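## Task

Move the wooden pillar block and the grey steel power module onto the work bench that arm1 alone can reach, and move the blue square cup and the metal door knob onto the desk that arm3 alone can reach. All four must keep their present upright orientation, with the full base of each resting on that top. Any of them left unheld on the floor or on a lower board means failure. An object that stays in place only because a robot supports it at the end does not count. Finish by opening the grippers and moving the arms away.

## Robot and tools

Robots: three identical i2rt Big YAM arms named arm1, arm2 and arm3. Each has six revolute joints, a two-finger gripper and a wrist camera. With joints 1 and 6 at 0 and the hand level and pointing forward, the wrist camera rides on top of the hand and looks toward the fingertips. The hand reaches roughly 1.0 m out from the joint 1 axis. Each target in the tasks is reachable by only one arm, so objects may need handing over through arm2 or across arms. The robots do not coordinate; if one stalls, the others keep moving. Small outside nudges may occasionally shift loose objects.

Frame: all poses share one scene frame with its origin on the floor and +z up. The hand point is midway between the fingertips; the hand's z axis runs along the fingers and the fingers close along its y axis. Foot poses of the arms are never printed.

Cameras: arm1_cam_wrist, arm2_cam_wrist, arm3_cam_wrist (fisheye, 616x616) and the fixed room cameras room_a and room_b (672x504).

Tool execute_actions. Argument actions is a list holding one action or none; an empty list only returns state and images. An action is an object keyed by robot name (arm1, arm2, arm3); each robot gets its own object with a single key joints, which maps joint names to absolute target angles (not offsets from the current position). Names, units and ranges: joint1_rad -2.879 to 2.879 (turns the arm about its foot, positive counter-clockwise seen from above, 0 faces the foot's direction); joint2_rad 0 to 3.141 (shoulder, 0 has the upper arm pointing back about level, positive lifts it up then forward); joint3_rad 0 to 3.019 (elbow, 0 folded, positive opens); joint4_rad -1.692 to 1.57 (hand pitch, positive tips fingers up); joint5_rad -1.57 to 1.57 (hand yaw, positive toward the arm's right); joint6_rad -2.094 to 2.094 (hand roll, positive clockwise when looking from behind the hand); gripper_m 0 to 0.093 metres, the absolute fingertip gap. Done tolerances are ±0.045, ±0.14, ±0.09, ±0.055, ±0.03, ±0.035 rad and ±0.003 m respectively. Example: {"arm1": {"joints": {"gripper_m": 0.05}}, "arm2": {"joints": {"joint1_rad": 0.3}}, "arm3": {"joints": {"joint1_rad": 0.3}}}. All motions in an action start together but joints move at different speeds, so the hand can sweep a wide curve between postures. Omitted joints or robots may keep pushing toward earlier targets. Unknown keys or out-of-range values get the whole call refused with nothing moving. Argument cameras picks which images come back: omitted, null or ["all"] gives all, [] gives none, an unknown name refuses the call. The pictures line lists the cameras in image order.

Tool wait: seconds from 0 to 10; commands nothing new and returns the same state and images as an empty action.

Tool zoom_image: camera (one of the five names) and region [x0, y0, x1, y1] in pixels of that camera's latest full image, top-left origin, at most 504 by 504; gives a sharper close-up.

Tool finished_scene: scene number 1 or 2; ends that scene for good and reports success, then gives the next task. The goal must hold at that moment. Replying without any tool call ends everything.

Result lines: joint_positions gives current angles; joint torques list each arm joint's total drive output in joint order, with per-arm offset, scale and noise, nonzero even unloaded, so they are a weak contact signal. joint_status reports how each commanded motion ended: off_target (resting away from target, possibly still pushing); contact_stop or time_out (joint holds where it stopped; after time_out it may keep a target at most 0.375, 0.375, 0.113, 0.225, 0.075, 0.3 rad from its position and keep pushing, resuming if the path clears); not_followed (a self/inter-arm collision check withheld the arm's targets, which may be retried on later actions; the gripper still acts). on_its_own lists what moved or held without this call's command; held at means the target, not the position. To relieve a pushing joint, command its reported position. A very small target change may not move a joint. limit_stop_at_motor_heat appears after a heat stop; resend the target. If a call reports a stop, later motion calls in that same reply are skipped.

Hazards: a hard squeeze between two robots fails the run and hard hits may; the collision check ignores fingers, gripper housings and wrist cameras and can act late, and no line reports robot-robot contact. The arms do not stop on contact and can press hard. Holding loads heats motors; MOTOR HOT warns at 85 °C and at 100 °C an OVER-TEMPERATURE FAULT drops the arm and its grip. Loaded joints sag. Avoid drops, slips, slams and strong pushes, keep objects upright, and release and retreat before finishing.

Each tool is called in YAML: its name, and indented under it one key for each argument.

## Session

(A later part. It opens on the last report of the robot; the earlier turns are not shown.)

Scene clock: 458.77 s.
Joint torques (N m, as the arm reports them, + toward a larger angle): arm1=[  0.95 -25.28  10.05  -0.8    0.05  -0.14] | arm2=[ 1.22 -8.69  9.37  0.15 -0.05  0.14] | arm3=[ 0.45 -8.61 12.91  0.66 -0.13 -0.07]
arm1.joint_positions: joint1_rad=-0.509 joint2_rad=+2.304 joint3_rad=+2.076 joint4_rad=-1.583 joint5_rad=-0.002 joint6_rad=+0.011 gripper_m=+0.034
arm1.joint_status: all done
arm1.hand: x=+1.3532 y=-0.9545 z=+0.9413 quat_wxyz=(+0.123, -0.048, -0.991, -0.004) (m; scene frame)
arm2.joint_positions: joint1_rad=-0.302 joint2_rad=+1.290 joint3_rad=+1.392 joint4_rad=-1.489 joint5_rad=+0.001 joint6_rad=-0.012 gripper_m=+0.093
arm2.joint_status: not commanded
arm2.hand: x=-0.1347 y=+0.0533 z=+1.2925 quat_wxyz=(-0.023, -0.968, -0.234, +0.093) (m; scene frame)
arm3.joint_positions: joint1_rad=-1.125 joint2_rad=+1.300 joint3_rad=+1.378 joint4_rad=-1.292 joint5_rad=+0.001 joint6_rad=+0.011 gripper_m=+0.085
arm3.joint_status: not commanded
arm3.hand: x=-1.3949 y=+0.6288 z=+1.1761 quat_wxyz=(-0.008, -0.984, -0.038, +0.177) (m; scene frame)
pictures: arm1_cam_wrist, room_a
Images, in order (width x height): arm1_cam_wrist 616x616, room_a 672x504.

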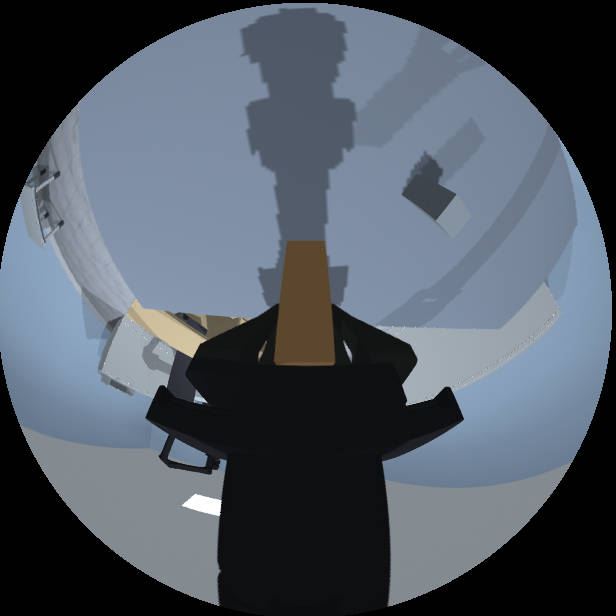

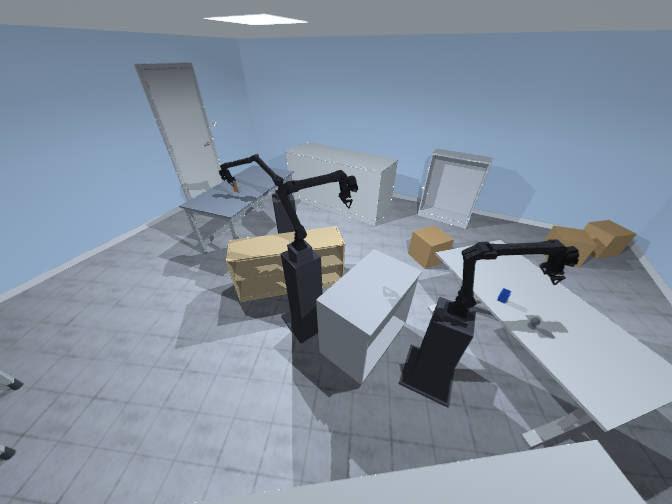

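execute_actions:
  actions:
    - {"arm1":{"joints":{"joint2_rad":2.4}}}
  cameras: ["arm1_cam_wrist","room_a"]

Scene clock: 462.83 s.
Joint torques (N m, as the arm reports them, + toward a larger angle): arm1=[  0.97 -24.4    9.72  -0.94   0.05  -0.14] | arm2=[ 1.19 -8.55  9.31  0.11 -0.04  0.13] | arm3=[ 0.45 -8.37 12.86  0.62 -0.13 -0.07]
arm1.joint_positions: joint1_rad=-0.509 joint2_rad=+2.390 joint3_rad=+2.076 joint4_rad=-1.583 joint5_rad=-0.002 joint6_rad=+0.011 gripper_m=+0.034
arm1.joint_status: all done
arm1.hand: x=+1.3429 y=-0.9537 z=+0.8888 quat_wxyz=(+0.166, -0.048, -0.985, -0.006) (m; scene frame)
arm2.joint_positions: joint1_rad=-0.302 joint2_rad=+1.290 joint3_rad=+1.392 joint4_rad=-1.489 joint5_rad=+0.001 joint6_rad=-0.012 gripper_m=+0.093
arm2.joint_status: not commanded
arm2.hand: x=-0.1347 y=+0.0533 z=+1.2925 quat_wxyz=(-0.023, -0.968, -0.234, +0.093) (m; scene frame)
arm3.joint_positions: joint1_rad=-1.125 joint2_rad=+1.300 joint3_rad=+1.378 joint4_rad=-1.292 joint5_rad=+0.001 joint6_rad=+0.011 gripper_m=+0.085
arm3.joint_status: not commanded
arm3.hand: x=-1.3949 y=+0.6288 z=+1.1761 quat_wxyz=(-0.008, -0.984, -0.038, +0.177) (m; scene frame)
pictures: arm1_cam_wrist, room_a
Images, in order (width x height): arm1_cam_wrist 616x616, room_a 672x504.

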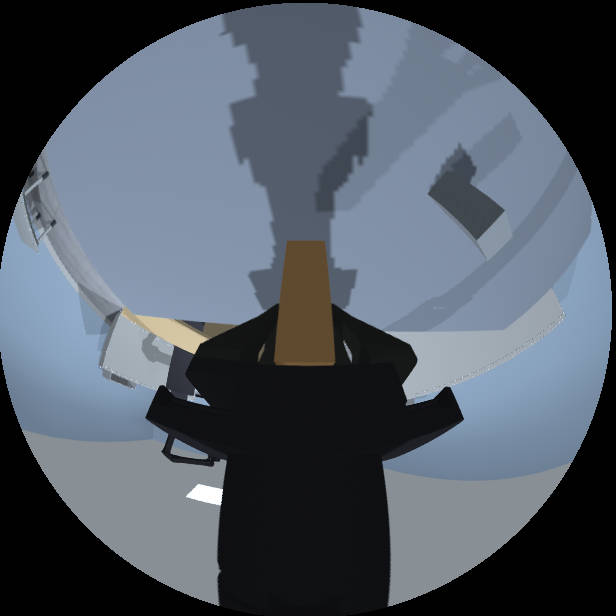

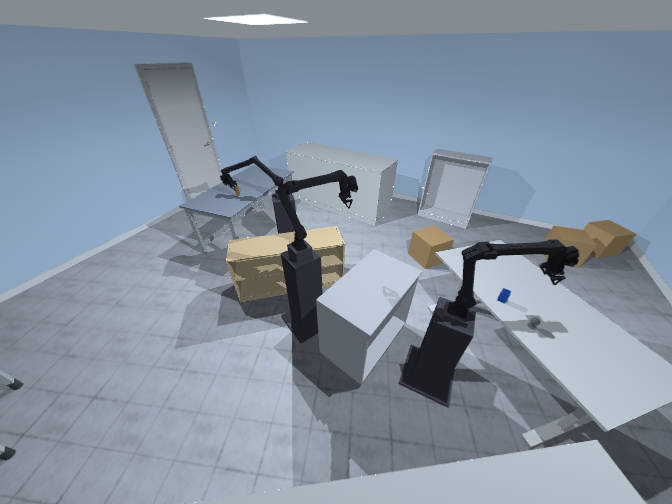

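execute_actions:
  actions:
    - {"arm1":{"joints":{"joint2_rad":2.45,"joint4_rad":-1.57}}}
  cameras: ["arm1_cam_wrist","room_a"]

Scene clock: 468.20 s.
Joint torques (N m, as the arm reports them, + toward a larger angle): arm1=[  0.96 -23.5    9.6    0.13   0.05  -0.14] | arm2=[ 1.28 -8.55  9.17  0.11 -0.04  0.15] | arm3=[ 0.37 -8.36 12.88  0.63 -0.14 -0.05]
arm1.joint_positions: joint1_rad=-0.509 joint2_rad=+2.425 joint3_rad=+2.076 joint4_rad=-1.583 joint5_rad=-0.002 joint6_rad=+0.011 gripper_m=+0.034
arm1.joint_status: all done
arm1.hand: x=+1.3375 y=-0.9533 z=+0.8678 quat_wxyz=(+0.183, -0.048, -0.982, -0.006) (m; scene frame)
arm2.joint_positions: joint1_rad=-0.302 joint2_rad=+1.290 joint3_rad=+1.392 joint4_rad=-1.489 joint5_rad=+0.001 joint6_rad=-0.012 gripper_m=+0.093
arm2.joint_status: not commanded
arm2.hand: x=-0.1347 y=+0.0533 z=+1.2925 quat_wxyz=(-0.023, -0.968, -0.234, +0.093) (m; scene frame)
arm3.joint_positions: joint1_rad=-1.125 joint2_rad=+1.300 joint3_rad=+1.378 joint4_rad=-1.292 joint5_rad=+0.001 joint6_rad=+0.011 gripper_m=+0.085
arm3.joint_status: not commanded
arm3.hand: x=-1.3949 y=+0.6288 z=+1.1761 quat_wxyz=(-0.008, -0.984, -0.038, +0.177) (m; scene frame)
pictures: arm1_cam_wrist, room_a
Images, in order (width x height): arm1_cam_wrist 616x616, room_a 672x504.

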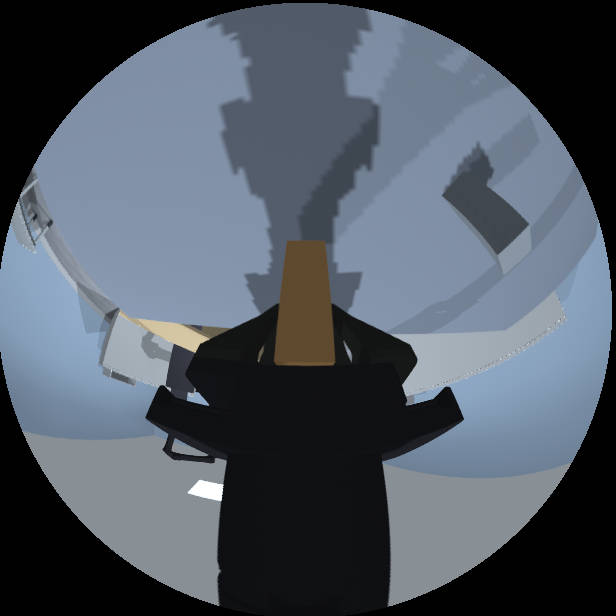

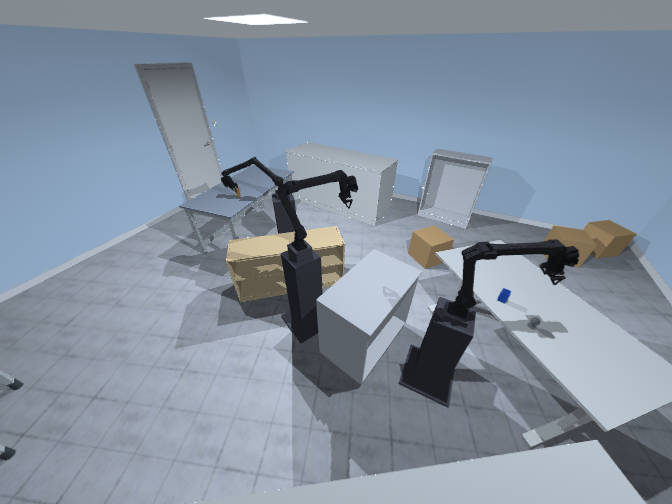

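execute_actions:
  actions:
    - {"arm1":{"joints":{"joint2_rad":2.47,"joint4_rad":-1.525}}}
  cameras: ["arm1_cam_wrist"]

Scene clock: 472.73 s.
Joint torques (N m, as the arm reports them, + toward a larger angle): arm1=[  0.95 -22.99   9.6    0.16   0.05  -0.14] | arm2=[ 1.18 -8.5   9.16  0.09 -0.05  0.14] | arm3=[ 0.44 -8.48 12.91  0.63 -0.13 -0.07]
arm1.joint_positions: joint1_rad=-0.509 joint2_rad=+2.439 joint3_rad=+2.076 joint4_rad=-1.537 joint5_rad=-0.002 joint6_rad=+0.011 gripper_m=+0.034
arm1.joint_status: all done
arm1.hand: x=+1.3456 y=-0.9540 z=+0.8557 quat_wxyz=(+0.167, -0.048, -0.985, -0.006) (m; scene frame)
arm2.joint_positions: joint1_rad=-0.302 joint2_rad=+1.290 joint3_rad=+1.392 joint4_rad=-1.489 joint5_rad=+0.001 joint6_rad=-0.012 gripper_m=+0.093
arm2.joint_status: not commanded
arm2.hand: x=-0.1347 y=+0.0533 z=+1.2925 quat_wxyz=(-0.023, -0.968, -0.234, +0.093) (m; scene frame)
arm3.joint_positions: joint1_rad=-1.125 joint2_rad=+1.300 joint3_rad=+1.378 joint4_rad=-1.292 joint5_rad=+0.001 joint6_rad=+0.011 gripper_m=+0.085
arm3.joint_status: not commanded
arm3.hand: x=-1.3949 y=+0.6288 z=+1.1761 quat_wxyz=(-0.008, -0.984, -0.038, +0.177) (m; scene frame)
pictures: arm1_cam_wrist
Images, in order (width x height): arm1_cam_wrist 616x616.

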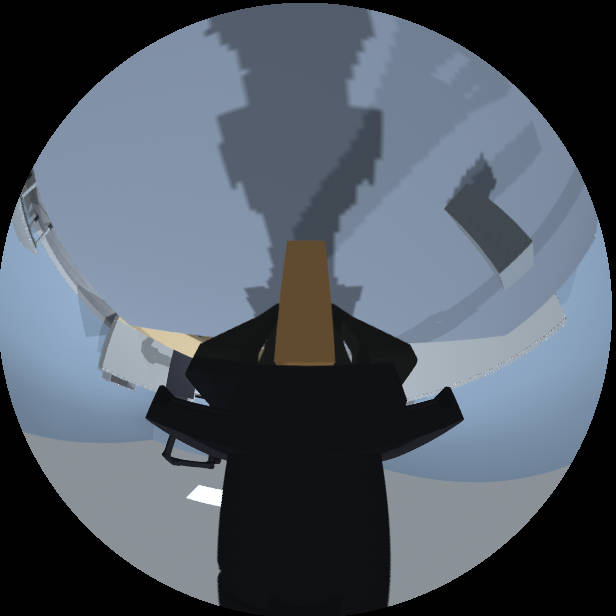

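execute_actions:
  actions:
    - {"arm1":{"joints":{"gripper_m":0.093,"joint2_rad":2.439}}}
  cameras: ["arm1_cam_wrist"]

execute_actions:
  actions:
    - {"arm1":{"joints":{"joint2_rad":2.15}}}
  cameras: ["arm1_cam_wrist","room_a"]

Scene clock: 479.03 s.
Joint torques (N m, as the arm reports them, + toward a larger angle): arm1=[  0.9  -25.42   9.58   0.15   0.05  -0.14] | arm2=[ 1.35 -8.58  9.37  0.1  -0.02  0.15] | arm3=[ 0.48 -8.36 12.92  0.65 -0.13 -0.06]
arm1.joint_positions: joint1_rad=-0.509 joint2_rad=+2.439 joint3_rad=+2.076 joint4_rad=-1.537 joint5_rad=-0.002 joint6_rad=+0.011 gripper_m=+0.093
arm1.joint_status: all done
arm1.hand: x=+1.3456 y=-0.9540 z=+0.8557 quat_wxyz=(+0.167, -0.048, -0.985, -0.006) (m; scene frame)
arm2.joint_positions: joint1_rad=-0.302 joint2_rad=+1.290 joint3_rad=+1.392 joint4_rad=-1.489 joint5_rad=+0.001 joint6_rad=-0.012 gripper_m=+0.093
arm2.joint_status: not commanded
arm2.hand: x=-0.1347 y=+0.0533 z=+1.2925 quat_wxyz=(-0.023, -0.968, -0.234, +0.093) (m; scene frame)
arm3.joint_positions: joint1_rad=-1.125 joint2_rad=+1.300 joint3_rad=+1.378 joint4_rad=-1.292 joint5_rad=+0.001 joint6_rad=+0.011 gripper_m=+0.085
arm3.joint_status: not commanded
arm3.hand: x=-1.3949 y=+0.6288 z=+1.1761 quat_wxyz=(-0.008, -0.984, -0.038, +0.177) (m; scene frame)
pictures: arm1_cam_wrist
Images, in order (width x height): arm1_cam_wrist 616x616.

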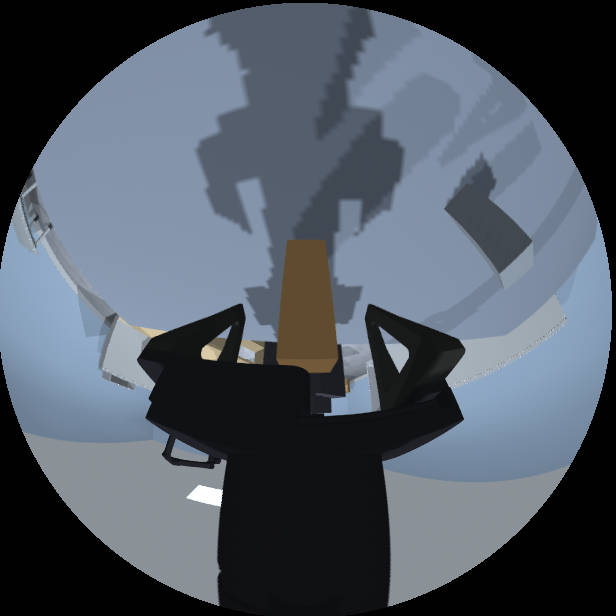

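Scene clock: 480.40 s.
Joint torques (N m, as the arm reports them, + toward a larger angle): arm1=[  0.96 -21.29   8.92   0.8    0.05  -0.14] | arm2=[ 1.16 -8.5   9.26  0.14 -0.02  0.14] | arm3=[ 0.43 -8.39 12.9   0.64 -0.13 -0.06]
arm1.joint_positions: joint1_rad=-0.509 joint2_rad=+2.119 joint3_rad=+2.103 joint4_rad=-1.537 joint5_rad=-0.002 joint6_rad=+0.011 gripper_m=+0.093
arm1.joint_status: all done
arm1.hand: x=+1.3782 y=-0.9563 z=+1.0664 quat_wxyz=(-0.005, -0.048, -0.999, +0.001) (m; scene frame)
arm2.joint_positions: joint1_rad=-0.302 joint2_rad=+1.290 joint3_rad=+1.392 joint4_rad=-1.489 joint5_rad=+0.001 joint6_rad=-0.012 gripper_m=+0.093
arm2.joint_status: not commanded
arm2.hand: x=-0.1347 y=+0.0533 z=+1.2925 quat_wxyz=(-0.023, -0.968, -0.234, +0.093) (m; scene frame)
arm3.joint_positions: joint1_rad=-1.125 joint2_rad=+1.300 joint3_rad=+1.378 joint4_rad=-1.292 joint5_rad=+0.001 joint6_rad=+0.011 gripper_m=+0.085
arm3.joint_status: not commanded
arm3.hand: x=-1.3949 y=+0.6288 z=+1.1761 quat_wxyz=(-0.008, -0.984, -0.038, +0.177) (m; scene frame)
pictures: arm1_cam_wrist, room_a
Images, in order (width x height): arm1_cam_wrist 616x616, room_a 672x504.

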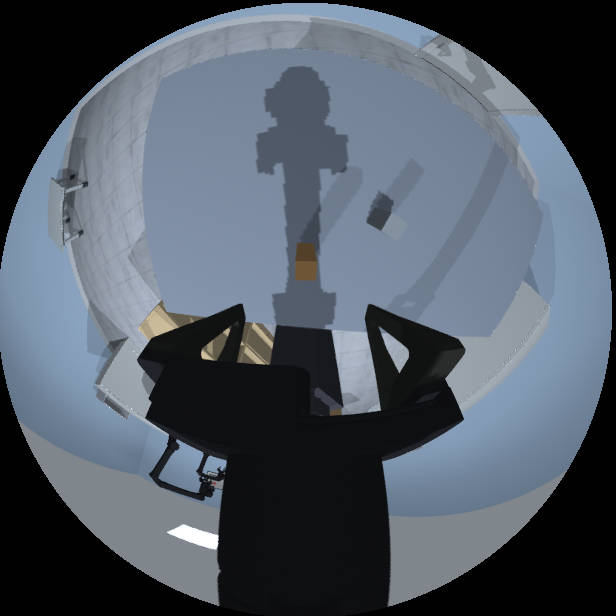

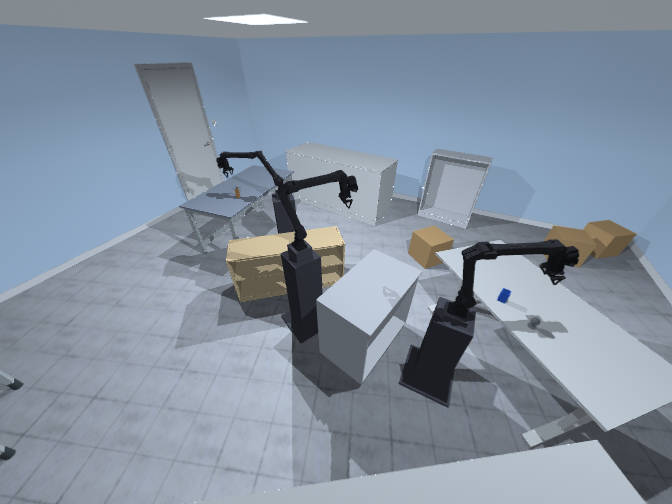

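Standing.

finished_scene:
  scene: 1

The scene is finished: the task was done.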